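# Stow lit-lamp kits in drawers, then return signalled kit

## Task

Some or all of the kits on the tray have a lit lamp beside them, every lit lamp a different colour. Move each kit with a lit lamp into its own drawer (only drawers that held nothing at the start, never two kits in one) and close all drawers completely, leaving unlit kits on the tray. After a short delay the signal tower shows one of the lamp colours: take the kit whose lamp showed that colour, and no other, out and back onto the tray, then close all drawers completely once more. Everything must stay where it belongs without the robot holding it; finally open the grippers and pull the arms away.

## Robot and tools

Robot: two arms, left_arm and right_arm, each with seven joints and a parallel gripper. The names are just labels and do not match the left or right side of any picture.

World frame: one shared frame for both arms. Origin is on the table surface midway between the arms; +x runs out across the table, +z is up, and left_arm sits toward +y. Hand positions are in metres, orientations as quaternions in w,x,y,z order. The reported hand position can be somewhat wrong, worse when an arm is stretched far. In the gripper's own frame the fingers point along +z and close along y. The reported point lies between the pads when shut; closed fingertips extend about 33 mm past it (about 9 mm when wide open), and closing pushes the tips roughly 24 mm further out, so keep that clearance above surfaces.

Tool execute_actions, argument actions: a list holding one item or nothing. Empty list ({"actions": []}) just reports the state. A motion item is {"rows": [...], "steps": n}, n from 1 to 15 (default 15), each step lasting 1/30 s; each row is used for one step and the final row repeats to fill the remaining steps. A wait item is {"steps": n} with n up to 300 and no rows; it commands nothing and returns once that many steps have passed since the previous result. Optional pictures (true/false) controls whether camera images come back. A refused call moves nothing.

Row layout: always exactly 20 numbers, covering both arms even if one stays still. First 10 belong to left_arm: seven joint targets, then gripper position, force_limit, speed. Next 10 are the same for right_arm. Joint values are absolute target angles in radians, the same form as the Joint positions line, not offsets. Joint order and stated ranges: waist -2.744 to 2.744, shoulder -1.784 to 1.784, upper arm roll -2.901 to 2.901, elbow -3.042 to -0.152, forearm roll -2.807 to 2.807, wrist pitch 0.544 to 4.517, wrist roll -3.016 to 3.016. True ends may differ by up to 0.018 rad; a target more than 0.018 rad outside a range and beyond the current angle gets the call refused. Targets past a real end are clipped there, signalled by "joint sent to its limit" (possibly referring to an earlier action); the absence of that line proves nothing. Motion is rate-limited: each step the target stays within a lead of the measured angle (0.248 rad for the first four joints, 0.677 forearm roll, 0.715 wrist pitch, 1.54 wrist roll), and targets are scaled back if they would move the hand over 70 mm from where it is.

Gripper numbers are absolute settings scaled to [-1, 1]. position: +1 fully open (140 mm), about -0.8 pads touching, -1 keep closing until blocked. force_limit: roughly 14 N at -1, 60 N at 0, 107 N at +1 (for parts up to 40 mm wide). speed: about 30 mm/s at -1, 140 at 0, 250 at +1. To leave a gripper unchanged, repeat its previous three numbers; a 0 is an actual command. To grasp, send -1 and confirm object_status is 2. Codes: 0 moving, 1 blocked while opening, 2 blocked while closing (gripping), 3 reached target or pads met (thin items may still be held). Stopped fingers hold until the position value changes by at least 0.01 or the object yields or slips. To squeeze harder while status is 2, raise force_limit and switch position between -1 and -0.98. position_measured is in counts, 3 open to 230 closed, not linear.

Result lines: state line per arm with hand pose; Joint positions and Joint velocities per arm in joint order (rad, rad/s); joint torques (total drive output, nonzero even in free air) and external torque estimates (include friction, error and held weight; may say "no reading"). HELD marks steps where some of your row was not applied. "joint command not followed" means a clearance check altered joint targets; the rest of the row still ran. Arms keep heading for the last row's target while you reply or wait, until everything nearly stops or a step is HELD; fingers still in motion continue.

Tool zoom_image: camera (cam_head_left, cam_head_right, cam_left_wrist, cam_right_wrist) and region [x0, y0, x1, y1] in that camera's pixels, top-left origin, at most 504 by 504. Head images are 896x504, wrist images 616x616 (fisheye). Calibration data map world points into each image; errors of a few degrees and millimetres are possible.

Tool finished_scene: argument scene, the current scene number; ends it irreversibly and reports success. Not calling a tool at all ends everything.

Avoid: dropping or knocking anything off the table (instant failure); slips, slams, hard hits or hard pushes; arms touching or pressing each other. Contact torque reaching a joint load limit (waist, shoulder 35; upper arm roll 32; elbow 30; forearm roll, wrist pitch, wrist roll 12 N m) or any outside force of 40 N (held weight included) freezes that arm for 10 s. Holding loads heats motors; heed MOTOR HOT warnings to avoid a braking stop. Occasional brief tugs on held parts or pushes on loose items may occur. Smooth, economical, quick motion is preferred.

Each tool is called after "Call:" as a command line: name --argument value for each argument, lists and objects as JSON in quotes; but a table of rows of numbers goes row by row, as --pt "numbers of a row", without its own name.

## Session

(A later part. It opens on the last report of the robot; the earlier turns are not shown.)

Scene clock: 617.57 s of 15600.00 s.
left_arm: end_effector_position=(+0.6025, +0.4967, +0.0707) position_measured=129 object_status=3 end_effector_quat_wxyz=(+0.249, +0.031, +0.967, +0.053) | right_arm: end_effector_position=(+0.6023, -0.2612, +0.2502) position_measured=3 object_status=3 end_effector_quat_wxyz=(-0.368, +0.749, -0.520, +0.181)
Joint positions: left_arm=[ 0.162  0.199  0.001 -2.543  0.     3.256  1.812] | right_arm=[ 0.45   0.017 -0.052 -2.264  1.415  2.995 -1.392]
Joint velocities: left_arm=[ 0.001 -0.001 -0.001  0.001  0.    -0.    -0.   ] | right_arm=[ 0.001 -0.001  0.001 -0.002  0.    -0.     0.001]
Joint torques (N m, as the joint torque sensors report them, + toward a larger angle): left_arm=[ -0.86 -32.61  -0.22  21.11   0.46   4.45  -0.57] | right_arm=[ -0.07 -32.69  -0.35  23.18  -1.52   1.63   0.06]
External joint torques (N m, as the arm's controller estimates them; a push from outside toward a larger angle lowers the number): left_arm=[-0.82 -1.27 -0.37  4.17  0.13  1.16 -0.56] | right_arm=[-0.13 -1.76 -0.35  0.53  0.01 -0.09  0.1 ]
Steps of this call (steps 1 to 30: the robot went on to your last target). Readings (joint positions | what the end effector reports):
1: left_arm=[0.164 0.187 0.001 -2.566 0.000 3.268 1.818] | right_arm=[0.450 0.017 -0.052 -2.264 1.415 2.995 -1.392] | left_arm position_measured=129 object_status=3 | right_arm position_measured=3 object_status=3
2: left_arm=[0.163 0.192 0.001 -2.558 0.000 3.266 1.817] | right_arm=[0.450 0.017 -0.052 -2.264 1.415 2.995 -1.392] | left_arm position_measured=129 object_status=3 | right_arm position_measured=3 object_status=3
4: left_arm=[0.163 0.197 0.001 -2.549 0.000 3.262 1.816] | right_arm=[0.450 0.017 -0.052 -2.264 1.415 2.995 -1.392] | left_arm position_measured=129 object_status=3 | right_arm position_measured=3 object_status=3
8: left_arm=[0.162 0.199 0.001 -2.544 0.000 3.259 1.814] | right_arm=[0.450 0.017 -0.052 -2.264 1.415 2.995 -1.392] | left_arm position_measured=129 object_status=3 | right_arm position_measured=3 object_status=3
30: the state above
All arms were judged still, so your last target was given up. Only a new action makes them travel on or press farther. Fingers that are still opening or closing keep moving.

Call:
execute_actions --actions '[{"rows":[ [0.165,0.151,0,-2.615,0,3.276,1.80,0,0,0, 0.45,0.017,-0.05,-2.264,1.415,2.995,-1.392,1,0,0], [0.165,0.151,0,-2.615,0,3.276,1.80,0,0,0, 0.45,0.017,-0.05,-2.264,1.415,2.995,-1.392,1,0,0], [0.165,0.151,0,-2.615,0,3.276,1.80,0,0,0, 0.45,0.017,-0.05,-2.264,1.415,2.995,-1.392,1,0,0], [0.165,0.151,0,-2.615,0,3.276,1.80,0,0,0, 0.45,0.017,-0.05,-2.264,1.415,2.995,-1.392,1,0,0], [0.165,0.12,0,-2.615,0,3.22,1.80,0,0,0, 0.45,0.017,-0.05,-2.264,1.415,2.995,-1.392,1,0,0], [0.165,0.12,0,-2.615,0,3.22,1.80,0,0,0, 0.45,0.017,-0.05,-2.264,1.415,2.995,-1.392,1,0,0], [0.165,0.09,0,-2.615,0,3.19,1.80,0,0,0, 0.45,0.017,-0.05,-2.264,1.415,2.995,-1.392,1,0,0], [0.165,0.09,0,-2.615,0,3.19,1.80,0,0,0, 0.45,0.017,-0.05,-2.264,1.415,2.995,-1.392,1,0,0], [0.165,0.06,0,-2.615,0,3.16,1.80,0,0,0, 0.45,0.017,-0.05,-2.264,1.415,2.995,-1.392,1,0,0], [0.165,0.06,0,-2.615,0,3.16,1.80,0,0,0, 0.45,0.017,-0.05,-2.264,1.415,2.995,-1.392,1,0,0], [0.165,0.025,0,-2.614,0,3.13,1.80,0,0,0, 0.45,0.017,-0.05,-2.264,1.415,2.995,-1.392,1,0,0], [0.165,0.025,0,-2.614,0,3.13,1.80,0,0,0, 0.45,0.017,-0.05,-2.264,1.415,2.995,-1.392,1,0,0], [0.165,-0.007,0,-2.613,0,3.117,1.80,0,0,0, 0.45,0.017,-0.05,-2.264,1.415,2.995,-1.392,1,0,0]],"steps":15}]' --pictures false

Call:
execute_actions --actions '[{"steps":15}]' --pictures false

Call:
execute_actions --actions '[{"rows":[ [0.162,0.018,0,-2.582,0,3.11,1.80,0,0,0, 0.45,0.017,-0.05,-2.264,1.415,2.995,-1.392,1,0,0], [0.162,0.018,0,-2.582,0,3.11,1.80,0,0,0, 0.45,0.017,-0.05,-2.264,1.415,2.995,-1.392,1,0,0], [0.162,0.018,0,-2.582,0,3.11,1.80,0,0,0, 0.45,0.017,-0.05,-2.264,1.415,2.995,-1.392,1,0,0], [0.162,0.018,0,-2.582,0,3.11,1.80,0,0,0, 0.45,0.017,-0.05,-2.264,1.415,2.995,-1.392,1,0,0], [0.159,0.042,0,-2.551,0,3.103,1.80,0,0,0, 0.45,0.017,-0.05,-2.264,1.415,2.995,-1.392,1,0,0]],"steps":15}]' --pictures false

Call:
execute_actions --actions '[{"steps":15}]'

Call:
zoom_image --camera "cam_left_wrist" --region '[160, 240, 520, 440]'

Scene clock: 655.97 s of 15600.00 s.
left_arm: end_effector_position=(+0.5866, +0.4939, +0.1265) position_measured=129 object_status=3 end_effector_quat_wxyz=(+0.259, +0.029, +0.964, +0.054) | right_arm: end_effector_position=(+0.6023, -0.2612, +0.2502) position_measured=3 object_status=3 end_effector_quat_wxyz=(-0.368, +0.749, -0.520, +0.181)
Joint positions: left_arm=[ 0.162  0.01   0.001 -2.613  0.     3.157  1.808] | right_arm=[ 0.45   0.017 -0.052 -2.264  1.415  2.995 -1.392]
Joint velocities: left_arm=[ 0.002 -0.296  0.     0.043 -0.    -0.19  -0.004] | right_arm=[0.    0.001 0.001 0.001 0.001 0.    0.001]
Joint torques (N m, as the joint torque sensors report them, + toward a larger angle): left_arm=[  1.49 -22.06   0.32  15.54   0.58   1.98  -0.21] | right_arm=[  0.36 -32.9    0.01  23.02  -1.57   1.65   0.03]
External joint torques (N m, as the arm's controller estimates them; a push from outside toward a larger angle lowers the number): left_arm=[ 1.4  -1.06  0.23 -0.21  0.18 -0.66 -0.21] | right_arm=[ 0.28 -2.03 -0.01  0.36 -0.03 -0.06  0.07]
Steps of this call (steps 1 to 90: nothing new was sent; then 34.90 s passed at rest; steps 91 to 105: all 15 steps of this action). Readings (joint positions | what the end effector reports):
91: left_arm=[0.162 0.188 0.001 -2.559 0.000 3.259 1.811] | right_arm=[0.450 0.017 -0.052 -2.264 1.415 2.995 -1.392] | left_arm position_measured=129 object_status=3 | right_arm position_measured=3 object_status=3
92: left_arm=[0.162 0.175 0.001 -2.578 0.000 3.261 1.811] | right_arm=[0.450 0.017 -0.052 -2.264 1.415 2.995 -1.392] | left_arm position_measured=129 object_status=3 | right_arm position_measured=3 object_status=3
94: left_arm=[0.162 0.162 0.001 -2.600 0.000 3.264 1.810] | right_arm=[0.450 0.017 -0.052 -2.264 1.415 2.995 -1.392] | left_arm position_measured=129 object_status=3 | right_arm position_measured=3 object_status=3
98: left_arm=[0.162 0.117 0.001 -2.614 0.000 3.232 1.809] | right_arm=[0.450 0.017 -0.052 -2.264 1.415 2.995 -1.392] | left_arm position_measured=129 object_status=3 | right_arm position_measured=3 object_status=3
105: the state above

Scene clock: 656.47 s of 15600.00 s.
left_arm: end_effector_position=(+0.5824, +0.4931, +0.1279) position_measured=129 object_status=3 end_effector_quat_wxyz=(+0.250, +0.029, +0.966, +0.052) | right_arm: end_effector_position=(+0.6023, -0.2612, +0.2502) position_measured=3 object_status=3 end_effector_quat_wxyz=(-0.368, +0.749, -0.520, +0.181)
Joint positions: left_arm=[ 0.162 -0.005  0.001 -2.612  0.     3.123  1.807] | right_arm=[ 0.45   0.017 -0.052 -2.264  1.415  2.995 -1.392]
Joint velocities: left_arm=[ 0.001  0.001  0.001 -0.     0.001 -0.011 -0.001] | right_arm=[ 0.001  0.    -0.     0.001 -0.001  0.     0.   ]
Joint torques (N m, as the joint torque sensors report them, + toward a larger angle): left_arm=[  0.69 -27.75  -0.11  18.12   0.64   2.75  -0.16] | right_arm=[  0.24 -32.93   0.13  23.1   -1.5    1.7    0.04]
External joint torques (N m, as the arm's controller estimates them; a push from outside toward a larger angle lowers the number): left_arm=[ 0.66 -1.09 -0.14 -0.99  0.21 -0.54 -0.15] | right_arm=[ 0.13 -2.09  0.08  0.46  0.04 -0.01  0.08]
Steps of this call (steps 1 to 15: the robot went on to your last target). Readings (joint positions | what the end effector reports):
1: left_arm=[0.162 0.002 0.001 -2.611 0.000 3.152 1.808] | right_arm=[0.450 0.017 -0.052 -2.264 1.415 2.995 -1.392] | left_arm position_measured=129 object_status=3 | right_arm position_measured=3 object_status=3
2: left_arm=[0.162 -0.002 0.001 -2.611 0.000 3.147 1.808] | right_arm=[0.450 0.017 -0.052 -2.264 1.415 2.995 -1.392] | left_arm position_measured=129 object_status=3 | right_arm position_measured=3 object_status=3
4: left_arm=[0.162 -0.005 0.001 -2.611 0.000 3.139 1.807] | right_arm=[0.450 0.017 -0.052 -2.264 1.415 2.995 -1.392] | left_arm position_measured=129 object_status=3 | right_arm position_measured=3 object_status=3
8: left_arm=[0.162 -0.005 0.001 -2.611 0.000 3.129 1.807] | right_arm=[0.450 0.017 -0.052 -2.264 1.415 2.995 -1.392] | left_arm position_measured=129 object_status=3 | right_arm position_measured=3 object_status=3
15: the state above

Scene clock: 656.97 s of 15600.00 s.
left_arm: end_effector_position=(+0.6000, +0.4961, +0.1273) position_measured=129 object_status=3 end_effector_quat_wxyz=(+0.250, +0.029, +0.966, +0.052) | right_arm: end_effector_position=(+0.6023, -0.2612, +0.2502) position_measured=3 object_status=3 end_effector_quat_wxyz=(-0.368, +0.749, -0.520, +0.181)
Joint positions: left_arm=[ 0.162  0.04   0.001 -2.553  0.     3.109  1.807] | right_arm=[ 0.45   0.017 -0.052 -2.264  1.415  2.995 -1.392]
Joint velocities: left_arm=[ 0.     0.002  0.001  0.004 -0.001 -0.007 -0.001] | right_arm=[ 0.    -0.001  0.     0.001 -0.001  0.001 -0.001]
Joint torques (N m, as the joint torque sensors report them, + toward a larger angle): left_arm=[ -2.19 -27.51  -0.41  19.57   0.54   2.73  -0.21] | right_arm=[  0.11 -32.95   0.11  23.07  -1.54   1.67   0.05]
External joint torques (N m, as the arm's controller estimates them; a push from outside toward a larger angle lowers the number): left_arm=[-2.19  1.06 -0.45  0.2   0.11 -0.57 -0.21] | right_arm=[ 0.1  -1.87  0.17  0.27  0.   -0.06  0.09]
Steps of this call (steps 1 to 15: all 15 steps of this action). Readings (joint positions | what the end effector reports):
1: left_arm=[0.162 -0.001 0.001 -2.605 0.000 3.121 1.807] | right_arm=[0.450 0.017 -0.052 -2.264 1.415 2.995 -1.392] | left_arm position_measured=129 object_status=3 | right_arm position_measured=3 object_status=3
2: left_arm=[0.162 0.005 0.001 -2.597 0.000 3.120 1.807] | right_arm=[0.450 0.017 -0.052 -2.264 1.415 2.995 -1.392] | left_arm position_measured=129 object_status=3 | right_arm position_measured=3 object_status=3
4: left_arm=[0.162 0.012 0.001 -2.589 0.000 3.118 1.807] | right_arm=[0.450 0.017 -0.052 -2.264 1.415 2.995 -1.392] | left_arm position_measured=129 object_status=3 | right_arm position_measured=3 object_status=3
8: left_arm=[0.162 0.035 0.001 -2.559 0.000 3.112 1.807] | right_arm=[0.450 0.017 -0.052 -2.264 1.415 2.995 -1.392] | left_arm position_measured=129 object_status=3 | right_arm position_measured=3 object_status=3
15: the state above

Scene clock: 657.47 s of 15600.00 s.
left_arm: end_effector_position=(+0.5998, +0.4961, +0.1271) position_measured=129 object_status=3 end_effector_quat_wxyz=(+0.249, +0.029, +0.967, +0.052) | right_arm: end_effector_position=(+0.6023, -0.2612, +0.2502) position_measured=3 object_status=3 end_effector_quat_wxyz=(-0.368, +0.749, -0.520, +0.181)
Joint positions: left_arm=[ 0.162  0.04   0.001 -2.553  0.     3.107  1.807] | right_arm=[ 0.45   0.017 -0.052 -2.264  1.415  2.995 -1.392]
Joint velocities: left_arm=[-0.001 -0.    -0.     0.     0.001 -0.002 -0.002] | right_arm=[ 0.001 -0.001  0.    -0.001  0.001 -0.001  0.001]
Joint torques (N m, as the joint torque sensors report them, + toward a larger angle): left_arm=[ -1.72 -27.23  -0.45  19.38   0.54   2.82  -0.26] | right_arm=[  0.44 -32.63   0.03  23.08  -1.48   1.57   0.02]
External joint torques (N m, as the arm's controller estimates them; a push from outside toward a larger angle lowers the number): left_arm=[-1.64  1.23 -0.41  0.07  0.1  -0.47 -0.25] | right_arm=[ 0.36 -1.69  0.02  0.43  0.05 -0.15  0.06]
Steps of this call (steps 1 to 15: the robot went on to your last target). Readings (joint positions | what the end effector reports):
1: left_arm=[0.162 0.040 0.001 -2.553 0.000 3.108 1.807] | right_arm=[0.450 0.017 -0.052 -2.264 1.415 2.995 -1.392] | left_arm position_measured=129 object_status=3 | right_arm position_measured=3 object_status=3
2: left_arm=[0.162 0.040 0.001 -2.553 0.000 3.108 1.807] | right_arm=[0.450 0.017 -0.052 -2.264 1.415 2.995 -1.392] | left_arm position_measured=129 object_status=3 | right_arm position_measured=3 object_status=3
4: left_arm=[0.162 0.040 0.001 -2.553 0.000 3.108 1.807] | right_arm=[0.450 0.017 -0.052 -2.264 1.415 2.995 -1.392] | left_arm position_measured=129 object_status=3 | right_arm position_measured=3 object_status=3
8: left_arm=[0.162 0.040 0.001 -2.553 0.000 3.107 1.807] | right_arm=[0.450 0.017 -0.052 -2.264 1.415 2.995 -1.392] | left_arm position_measured=129 object_status=3 | right_arm position_measured=3 object_status=3
15: the state above
All arms were judged still, so your last target was given up. Only a new action makes them travel on or press farther. Fingers that are still opening or closing keep moving.
camera_calibration (this result's frames):
cam_left_wrist: T_world_to_cam=[[0.194985, 0.970616, 0.141012, -0.608148], [0.579722, -0.230022, 0.781673, -0.319867], [0.791141, -0.0706667, -0.607538, -0.171711], [0, 0, 0, 1]] pos_world=[0.439861, 0.504567, 0.231467]
cam_right_wrist: T_world_to_cam=[[-0.656742, -0.19174, -0.729332, 0.525105], [-0.611603, 0.701217, 0.366382, 0.451202], [0.44117, 0.68668, -0.577788, 0.234467], [0, 0, 0, 1]] pos_world=[0.517376, -0.376711, 0.353136]

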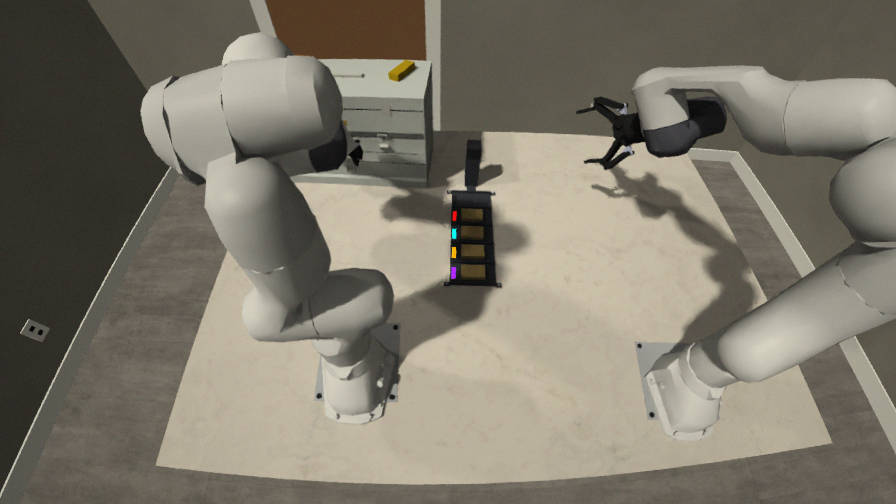

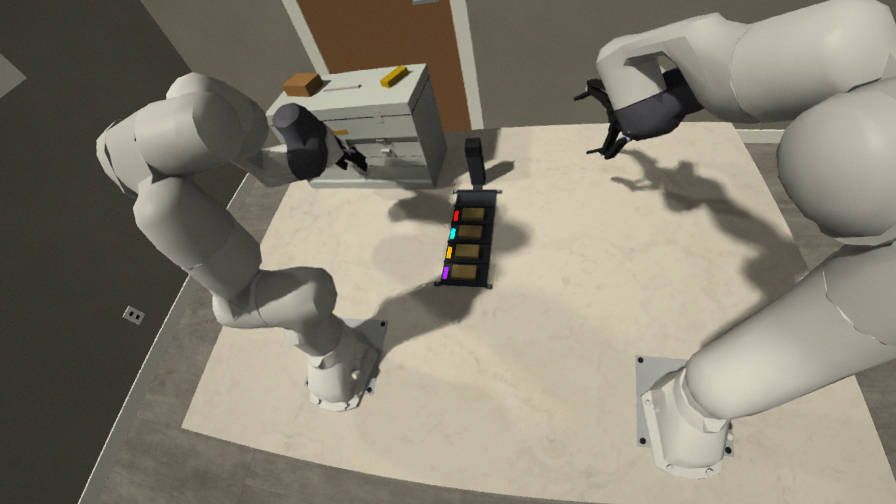

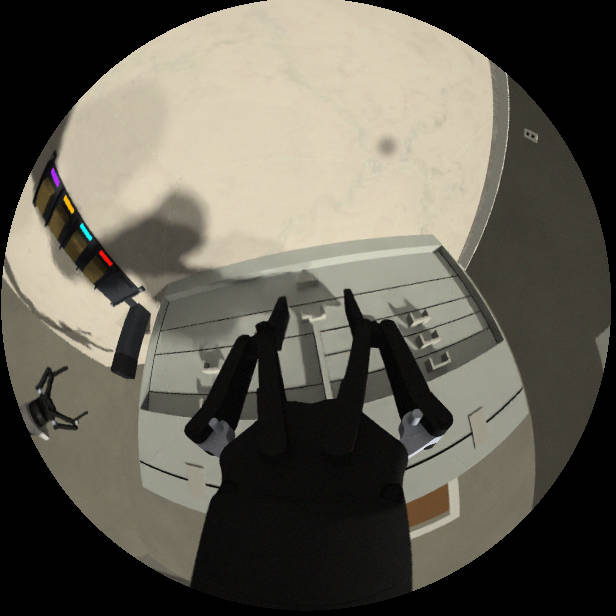

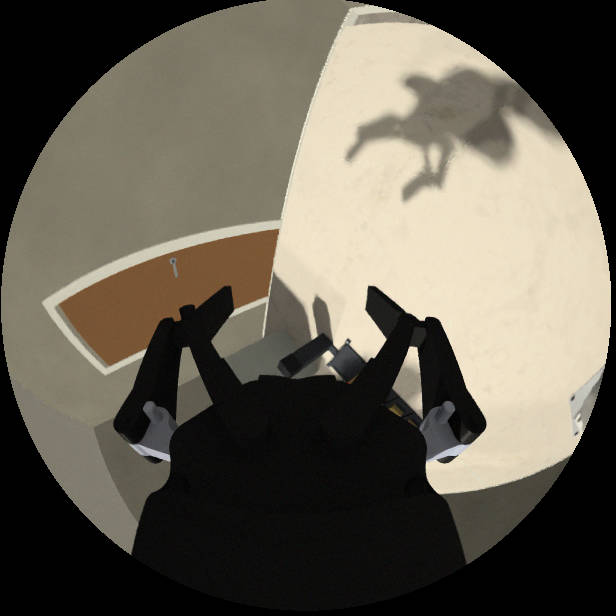

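Region (160, 240, 520, 440) of cam_left_wrist's 616x616 image, scaled by 1.400, with more detail than that image has.

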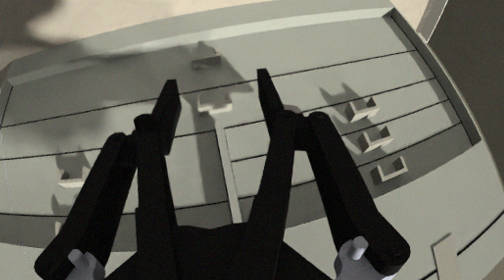

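Call:
execute_actions --actions '[{"rows":[[0.159,0.04,0,-2.555,0,3.105,1.80,-1,0,-0.5, 0.45,0.017,-0.05,-2.264,1.415,2.995,-1.392,1,0,0]],"steps":15}]' --pictures false

Call:
execute_actions --actions '[{"steps":15}]' --pictures false

Call:
execute_actions --actions '[{"rows":[ [0.162,0.018,0,-2.582,0,3.112,1.80,-1,0,-0.5, 0.45,0.017,-0.05,-2.264,1.415,2.995,-1.392,1,0,0], [0.162,0.018,0,-2.582,0,3.112,1.80,-1,0,-0.5, 0.45,0.017,-0.05,-2.264,1.415,2.995,-1.392,1,0,0], [0.166,-0.007,0,-2.613,0,3.119,1.805,-1,0,-0.5, 0.45,0.017,-0.05,-2.264,1.415,2.995,-1.392,1,0,0], [0.166,-0.007,0,-2.613,0,3.119,1.805,-1,0,-0.5, 0.45,0.017,-0.05,-2.264,1.415,2.995,-1.392,1,0,0], [0.170,-0.031,0,-2.645,0,3.126,1.81,-1,0,-0.5, 0.45,0.017,-0.05,-2.264,1.415,2.995,-1.392,1,0,0], [0.170,-0.031,0,-2.645,0,3.126,1.81,-1,0,-0.5, 0.45,0.017,-0.05,-2.264,1.415,2.995,-1.392,1,0,0], [0.174,-0.055,0,-2.676,0,3.133,1.814,-1,0,-0.5, 0.45,0.017,-0.05,-2.264,1.415,2.995,-1.392,1,0,0], [0.174,-0.055,0,-2.676,0,3.133,1.814,-1,0,-0.5, 0.45,0.017,-0.05,-2.264,1.415,2.995,-1.392,1,0,0], [0.178,-0.081,0,-2.706,0,3.138,1.818,-1,0,-0.5, 0.45,0.017,-0.05,-2.264,1.415,2.995,-1.392,1,0,0], [0.178,-0.081,0,-2.706,0,3.138,1.818,-1,0,-0.5, 0.45,0.017,-0.05,-2.264,1.415,2.995,-1.392,1,0,0], [0.183,-0.106,0,-2.737,0,3.143,1.822,-1,0,-0.5, 0.45,0.017,-0.05,-2.264,1.415,2.995,-1.392,1,0,0], [0.183,-0.106,0,-2.737,0,3.143,1.822,-1,0,-0.5, 0.45,0.017,-0.05,-2.264,1.415,2.995,-1.392,1,0,0], [0.188,-0.132,0,-2.767,0,3.148,1.826,-1,0,-0.5, 0.45,0.017,-0.05,-2.264,1.415,2.995,-1.392,1,0,0], [0.188,-0.132,0,-2.767,0,3.148,1.826,-1,0,-0.5, 0.45,0.017,-0.05,-2.264,1.415,2.995,-1.392,1,0,0], [0.193,-0.158,0,-2.797,0,3.152,1.83,-1,0,-0.5, 0.45,0.017,-0.05,-2.264,1.415,2.995,-1.392,1,0,0]],"steps":15}]' --pictures false

Call:
execute_actions --actions '[{"rows":[ [0.193,-0.158,0,-2.797,0,3.152,1.83,-1,0,-0.5, 0.45,0.017,-0.05,-2.264,1.415,2.995,-1.392,1,0,0], [0.198,-0.186,0,-2.827,0,3.154,1.834,-1,0,-0.5, 0.45,0.017,-0.05,-2.264,1.415,2.995,-1.392,1,0,0], [0.198,-0.186,0,-2.827,0,3.154,1.834,-1,0,-0.5, 0.45,0.017,-0.05,-2.264,1.415,2.995,-1.392,1,0,0], [0.203,-0.214,0,-2.857,0,3.155,1.839,-1,0,-0.5, 0.45,0.017,-0.05,-2.264,1.415,2.995,-1.392,1,0,0], [0.203,-0.214,0,-2.857,0,3.155,1.839,-1,0,-0.5, 0.45,0.017,-0.05,-2.264,1.415,2.995,-1.392,1,0,0], [0.209,-0.242,0,-2.886,0,3.156,1.844,-1,0,-0.5, 0.45,0.017,-0.05,-2.264,1.415,2.995,-1.392,1,0,0], [0.209,-0.242,0,-2.886,0,3.156,1.844,-1,0,-0.5, 0.45,0.017,-0.05,-2.264,1.415,2.995,-1.392,1,0,0], [0.215,-0.270,0,-2.916,0,3.157,1.849,-1,0,-0.5, 0.45,0.017,-0.05,-2.264,1.415,2.995,-1.392,1,0,0], [0.215,-0.270,0,-2.916,0,3.157,1.849,-1,0,-0.5, 0.45,0.017,-0.05,-2.264,1.415,2.995,-1.392,1,0,0], [0.221,-0.302,0,-2.945,0,3.155,1.854,-1,0,-0.5, 0.45,0.017,-0.05,-2.264,1.415,2.995,-1.392,1,0,0], [0.221,-0.302,0,-2.945,0,3.155,1.854,-1,0,-0.5, 0.45,0.017,-0.05,-2.264,1.415,2.995,-1.392,1,0,0], [0.227,-0.334,0,-2.974,0,3.152,1.859,-1,0,-0.5, 0.45,0.017,-0.05,-2.264,1.415,2.995,-1.392,1,0,0], [0.227,-0.334,0,-2.974,0,3.152,1.859,-1,0,-0.5, 0.45,0.017,-0.05,-2.264,1.415,2.995,-1.392,1,0,0], [0.233,-0.366,0,-3.002,0,3.149,1.864,-1,0,-0.5, 0.45,0.017,-0.05,-2.264,1.415,2.995,-1.392,1,0,0]],"steps":15}]' --pictures false

Call:
execute_actions --actions '[{"steps":25}]'

Scene clock: 723.30 s of 15600.00 s.
left_arm: end_effector_position=(+0.5996, +0.4916, +0.1262) position_measured=192 object_status=0 end_effector_quat_wxyz=(+0.248, +0.032, +0.967, +0.051) | right_arm: end_effector_position=(+0.6023, -0.2612, +0.2502) position_measured=3 object_status=3 end_effector_quat_wxyz=(-0.368, +0.749, -0.520, +0.181)
Joint positions: left_arm=[ 0.157  0.039 -0.002 -2.554  0.     3.107  1.807] | right_arm=[ 0.45   0.017 -0.052 -2.264  1.415  2.995 -1.392]
Joint velocities: left_arm=[-0.001  0.    -0.     0.     0.     0.    -0.003] | right_arm=[ 0.001 -0.001 -0.     0.001  0.    -0.    -0.001]
Joint torques (N m, as the joint torque sensors report them, + toward a larger angle): left_arm=[  0.34 -27.91   1.87  18.77   0.65   3.11  -0.31] | right_arm=[  0.28 -32.94   0.15  22.87  -1.56   1.67   0.03]
External joint torques (N m, as the arm's controller estimates them; a push from outside toward a larger angle lowers the number): left_arm=[ 0.44  0.36  1.94 -0.45  0.2  -0.15 -0.3 ] | right_arm=[ 0.21 -2.02  0.14  0.17 -0.02 -0.05  0.07]
Steps of this call (steps 1 to 90: nothing new was sent; then 62.33 s passed at rest; steps 91 to 105: all 15 steps of this action). Readings (joint positions | what the end effector reports):
91: left_arm=[0.162 0.040 0.001 -2.553 0.000 3.107 1.807] | right_arm=[0.450 0.017 -0.052 -2.264 1.415 2.995 -1.392] | left_arm position_measured=129 object_status=0 | right_arm position_measured=3 object_status=3
92: left_arm=[0.162 0.040 0.001 -2.553 0.000 3.107 1.807] | right_arm=[0.450 0.017 -0.052 -2.264 1.415 2.995 -1.392] | left_arm position_measured=132 object_status=0 | right_arm position_measured=3 object_status=3
94: left_arm=[0.162 0.040 0.001 -2.553 0.000 3.107 1.807] | right_arm=[0.450 0.017 -0.052 -2.264 1.415 2.995 -1.392] | left_arm position_measured=142 object_status=0 | right_arm position_measured=3 object_status=3
98: left_arm=[0.162 0.040 0.001 -2.553 0.000 3.107 1.807] | right_arm=[0.450 0.017 -0.052 -2.264 1.415 2.995 -1.392] | left_arm position_measured=160 object_status=0 | right_arm position_measured=3 object_status=3
105: the state above

Scene clock: 723.80 s of 15600.00 s.
left_arm: end_effector_position=(+0.5996, +0.4916, +0.1262) position_measured=193 object_status=2 end_effector_quat_wxyz=(+0.248, +0.032, +0.967, +0.051) | right_arm: end_effector_position=(+0.6023, -0.2612, +0.2502) position_measured=3 object_status=3 end_effector_quat_wxyz=(-0.368, +0.749, -0.520, +0.181)
Joint positions: left_arm=[ 0.157  0.039 -0.002 -2.554  0.     3.107  1.806] | right_arm=[ 0.45   0.017 -0.052 -2.264  1.415  2.995 -1.392]
Joint velocities: left_arm=[ 0.    -0.     0.001 -0.001  0.001 -0.     0.001] | right_arm=[ 0.001 -0.001 -0.001 -0.001  0.    -0.     0.001]
Joint torques (N m, as the joint torque sensors report them, + toward a larger angle): left_arm=[ -0.27 -28.43   1.47  18.83   0.6    3.07  -0.25] | right_arm=[  0.51 -32.28  -0.11  23.08  -1.5    1.61   0.01]
External joint torques (N m, as the arm's controller estimates them; a push from outside toward a larger angle lowers the number): left_arm=[-0.35  0.02  1.36 -0.47  0.18 -0.23 -0.25] | right_arm=[ 0.54 -1.21 -0.03  0.32  0.04 -0.12  0.05]
Steps of this call (steps 1 to 15: the robot went on to your last target). Readings (joint positions | what the end effector reports):
1: left_arm=[0.157 0.039 -0.002 -2.554 0.000 3.107 1.806] | right_arm=[0.450 0.017 -0.052 -2.264 1.415 2.995 -1.392] | left_arm position_measured=193 object_status=0 | right_arm position_measured=3 object_status=3
2: left_arm=[0.157 0.039 -0.002 -2.554 0.000 3.107 1.806] | right_arm=[0.450 0.017 -0.052 -2.264 1.415 2.995 -1.392] | left_arm position_measured=193 object_status=0 | right_arm position_measured=3 object_status=3
4: left_arm=[0.157 0.039 -0.002 -2.554 0.000 3.107 1.806] | right_arm=[0.450 0.017 -0.052 -2.264 1.415 2.995 -1.392] | left_arm position_measured=193 object_status=0 | right_arm position_measured=3 object_status=3
8: left_arm=[0.157 0.039 -0.002 -2.554 0.000 3.107 1.806] | right_arm=[0.450 0.017 -0.052 -2.264 1.415 2.995 -1.392] | left_arm position_measured=193 object_status=2 | right_arm position_measured=3 object_status=3
15: the state above
All arms were judged still, so your last target was given up. Only a new action makes them travel on or press farther. Fingers that are still opening or closing keep moving.

Scene clock: 724.30 s of 15600.00 s.
left_arm: end_effector_position=(+0.5349, +0.4949, +0.1272) position_measured=193 object_status=2 end_effector_quat_wxyz=(+0.246, +0.023, +0.967, +0.055) | right_arm: end_effector_position=(+0.6023, -0.2612, +0.2502) position_measured=3 object_status=3 end_effector_quat_wxyz=(-0.368, +0.749, -0.520, +0.181)
Joint positions: left_arm=[ 0.183 -0.123 -0.001 -2.754  0.     3.141  1.814] | right_arm=[ 0.45   0.017 -0.052 -2.264  1.415  2.995 -1.392]
Joint velocities: left_arm=[ 0.084 -0.433  0.001 -0.508 -0.001  0.072  0.044] | right_arm=[ 0.    -0.     0.001  0.001  0.001 -0.001 -0.001]
Joint torques (N m, as the joint torque sensors report them, + toward a larger angle): left_arm=[  1.32 -22.28   0.4   16.68   0.61   3.34   0.26] | right_arm=[  0.21 -32.43   0.03  23.68  -1.52   1.66   0.03]
External joint torques (N m, as the arm's controller estimates them; a push from outside toward a larger angle lowers the number): left_arm=[ 1.47 -2.15 -0.46 -3.97  0.43  0.02  0.29] | right_arm=[ 0.23 -1.6   0.11  1.08  0.   -0.06  0.07]
Steps of this call (steps 1 to 15: all 15 steps of this action). Readings (joint positions | what the end effector reports):
1: left_arm=[0.158 0.035 -0.002 -2.560 0.000 3.108 1.806] | right_arm=[0.450 0.017 -0.052 -2.264 1.415 2.995 -1.392] | left_arm position_measured=193 object_status=2 | right_arm position_measured=3 object_status=3
2: left_arm=[0.159 0.030 -0.002 -2.566 0.000 3.109 1.806] | right_arm=[0.450 0.017 -0.052 -2.264 1.415 2.995 -1.392] | left_arm position_measured=193 object_status=2 | right_arm position_measured=3 object_status=3
4: left_arm=[0.161 0.012 -0.002 -2.589 0.000 3.112 1.806] | right_arm=[0.450 0.017 -0.052 -2.264 1.415 2.995 -1.392] | left_arm position_measured=193 object_status=2 | right_arm position_measured=3 object_status=3
8: left_arm=[0.169 -0.034 -0.001 -2.647 0.000 3.122 1.807] | right_arm=[0.450 0.017 -0.052 -2.264 1.415 2.995 -1.392] | left_arm position_measured=193 object_status=2 | right_arm position_measured=3 object_status=3
15: the state above

Scene clock: 724.80 s of 15600.00 s.
left_arm: end_effector_position=(+0.4615, +0.4985, +0.1282) position_measured=193 object_status=2 end_effector_quat_wxyz=(+0.247, +0.018, +0.967, +0.064) | right_arm: end_effector_position=(+0.6023, -0.2612, +0.2502) position_measured=3 object_status=3 end_effector_quat_wxyz=(-0.368, +0.749, -0.520, +0.181)
Joint positions: left_arm=[ 0.222 -0.338 -0.002 -2.976  0.     3.154  1.842] | right_arm=[ 0.45   0.017 -0.052 -2.264  1.415  2.995 -1.392]
Joint velocities: left_arm=[ 0.065 -0.373  0.001 -0.348  0.001 -0.006  0.06 ] | right_arm=[ 0.001  0.    -0.001 -0.001  0.002 -0.    -0.001]
Joint torques (N m, as the joint torque sensors report them, + toward a larger angle): left_arm=[  2.25 -12.63   0.88  19.04   0.51   2.75   0.37] | right_arm=[  0.34 -32.73  -0.29  23.16  -1.52   1.65  -0.02]
External joint torques (N m, as the arm's controller estimates them; a push from outside toward a larger angle lowers the number): left_arm=[ 2.96 -0.95  1.98 -2.33 -0.14 -0.73  0.38] | right_arm=[ 0.36 -1.88 -0.2   0.55  0.01 -0.08  0.02]
Steps of this call (steps 1 to 15: all 15 steps of this action). Readings (joint positions | what the end effector reports):
1: left_arm=[0.186 -0.136 -0.001 -2.768 0.000 3.142 1.816] | right_arm=[0.450 0.017 -0.052 -2.264 1.415 2.995 -1.392] | left_arm position_measured=193 object_status=2 | right_arm position_measured=3 object_status=3
2: left_arm=[0.188 -0.149 -0.001 -2.784 0.000 3.145 1.817] | right_arm=[0.450 0.017 -0.052 -2.264 1.415 2.995 -1.392] | left_arm position_measured=193 object_status=2 | right_arm position_measured=3 object_status=3
4: left_arm=[0.193 -0.177 -0.001 -2.814 0.000 3.148 1.821] | right_arm=[0.450 0.017 -0.052 -2.264 1.415 2.995 -1.392] | left_arm position_measured=193 object_status=2 | right_arm position_measured=3 object_status=3
8: left_arm=[0.203 -0.233 -0.001 -2.873 0.000 3.153 1.828] | right_arm=[0.450 0.017 -0.052 -2.264 1.415 2.995 -1.392] | left_arm position_measured=193 object_status=2 | right_arm position_measured=3 object_status=3
15: the state above

Scene clock: 725.63 s of 15600.00 s.
left_arm: end_effector_position=(+0.4539, +0.4989, +0.1284) position_measured=193 object_status=2 end_effector_quat_wxyz=(+0.247, +0.022, +0.966, +0.066) | right_arm: end_effector_position=(+0.6023, -0.2612, +0.2502) position_measured=3 object_status=3 end_effector_quat_wxyz=(-0.368, +0.749, -0.520, +0.181)
Joint positions: left_arm=[ 0.226 -0.363 -0.002 -2.999  0.     3.153  1.855] | right_arm=[ 0.45   0.017 -0.052 -2.264  1.415  2.995 -1.392]
Joint velocities: left_arm=[-0.     0.     0.     0.001  0.002  0.     0.001] | right_arm=[ 0.     0.002  0.001 -0.001 -0.001  0.001  0.001]
Joint torques (N m, as the joint torque sensors report them, + toward a larger angle): left_arm=[  3.28 -14.95   0.77  16.79   0.57   2.68   0.45] | right_arm=[  0.37 -32.92   0.04  23.03  -1.52   1.64   0.06]
External joint torques (N m, as the arm's controller estimates them; a push from outside toward a larger angle lowers the number): left_arm=[ 3.26 -1.2   1.07 -1.93  0.17 -0.63  0.45] | right_arm=[ 0.32 -2.07  0.06  0.41  0.01 -0.08  0.1 ]
Steps of this call (steps 1 to 25: the robot went on to your last target). Readings (joint positions | what the end effector reports):
1: left_arm=[0.223 -0.348 -0.002 -2.985 0.000 3.153 1.844] | right_arm=[0.450 0.017 -0.052 -2.264 1.415 2.995 -1.392] | left_arm position_measured=193 object_status=2 | right_arm position_measured=3 object_status=3
2: left_arm=[0.225 -0.354 -0.002 -2.990 0.000 3.153 1.846] | right_arm=[0.450 0.017 -0.052 -2.264 1.415 2.995 -1.392] | left_arm position_measured=193 object_status=2 | right_arm position_measured=3 object_status=3
4: left_arm=[0.226 -0.360 -0.002 -2.996 0.000 3.153 1.848] | right_arm=[0.450 0.017 -0.052 -2.264 1.415 2.995 -1.392] | left_arm position_measured=193 object_status=2 | right_arm position_measured=3 object_status=3
8: left_arm=[0.226 -0.363 -0.002 -2.999 0.000 3.153 1.852] | right_arm=[0.450 0.017 -0.052 -2.264 1.415 2.995 -1.392] | left_arm position_measured=193 object_status=2 | right_arm position_measured=3 object_status=3
25: the state above
camera_calibration (this result's frames):
cam_left_wrist: T_world_to_cam=[[0.175965, 0.970597, 0.164247, -0.576992], [0.586434, -0.23737, 0.774436, -0.234084], [0.790653, -0.0399536, -0.61096, -0.0699404], [0, 0, 0, 1]] pos_world=[0.294104, 0.501668, 0.233322]
cam_right_wrist: T_world_to_cam=[[-0.656742, -0.19174, -0.729332, 0.525105], [-0.611603, 0.701217, 0.366382, 0.451202], [0.44117, 0.68668, -0.577788, 0.234467], [0, 0, 0, 1]] pos_world=[0.517376, -0.376711, 0.353136]

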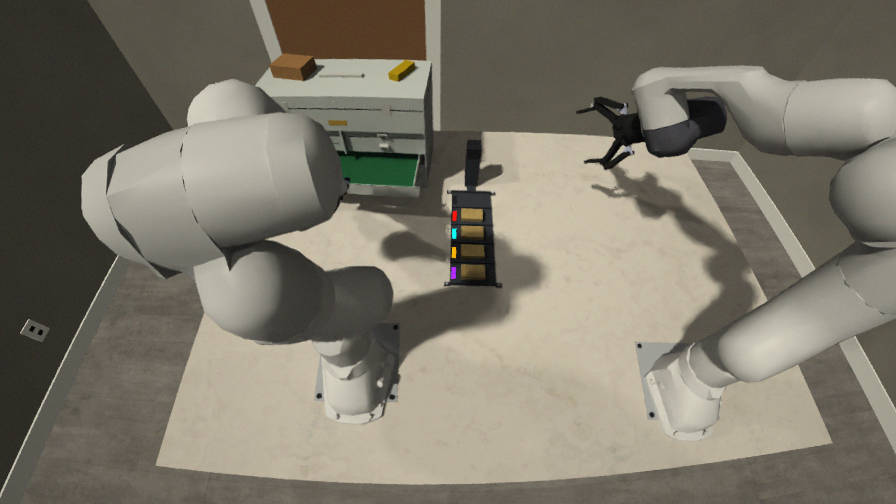

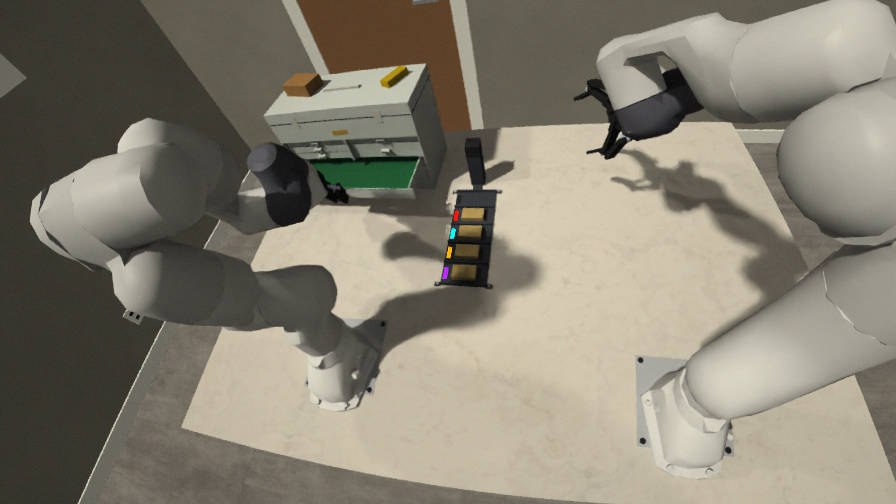

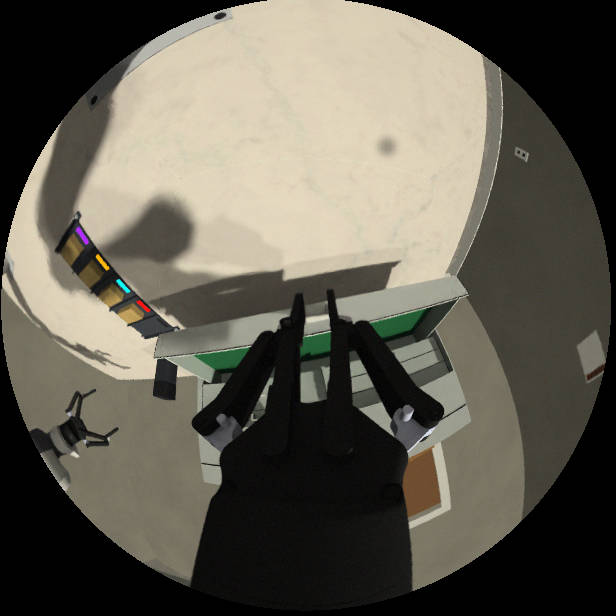

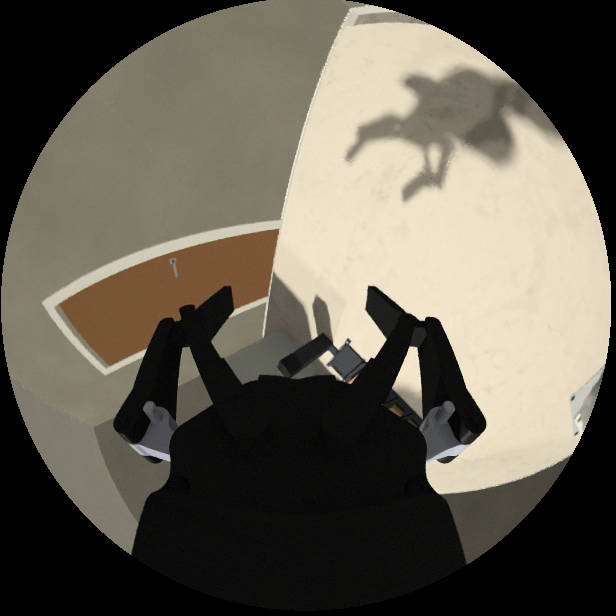

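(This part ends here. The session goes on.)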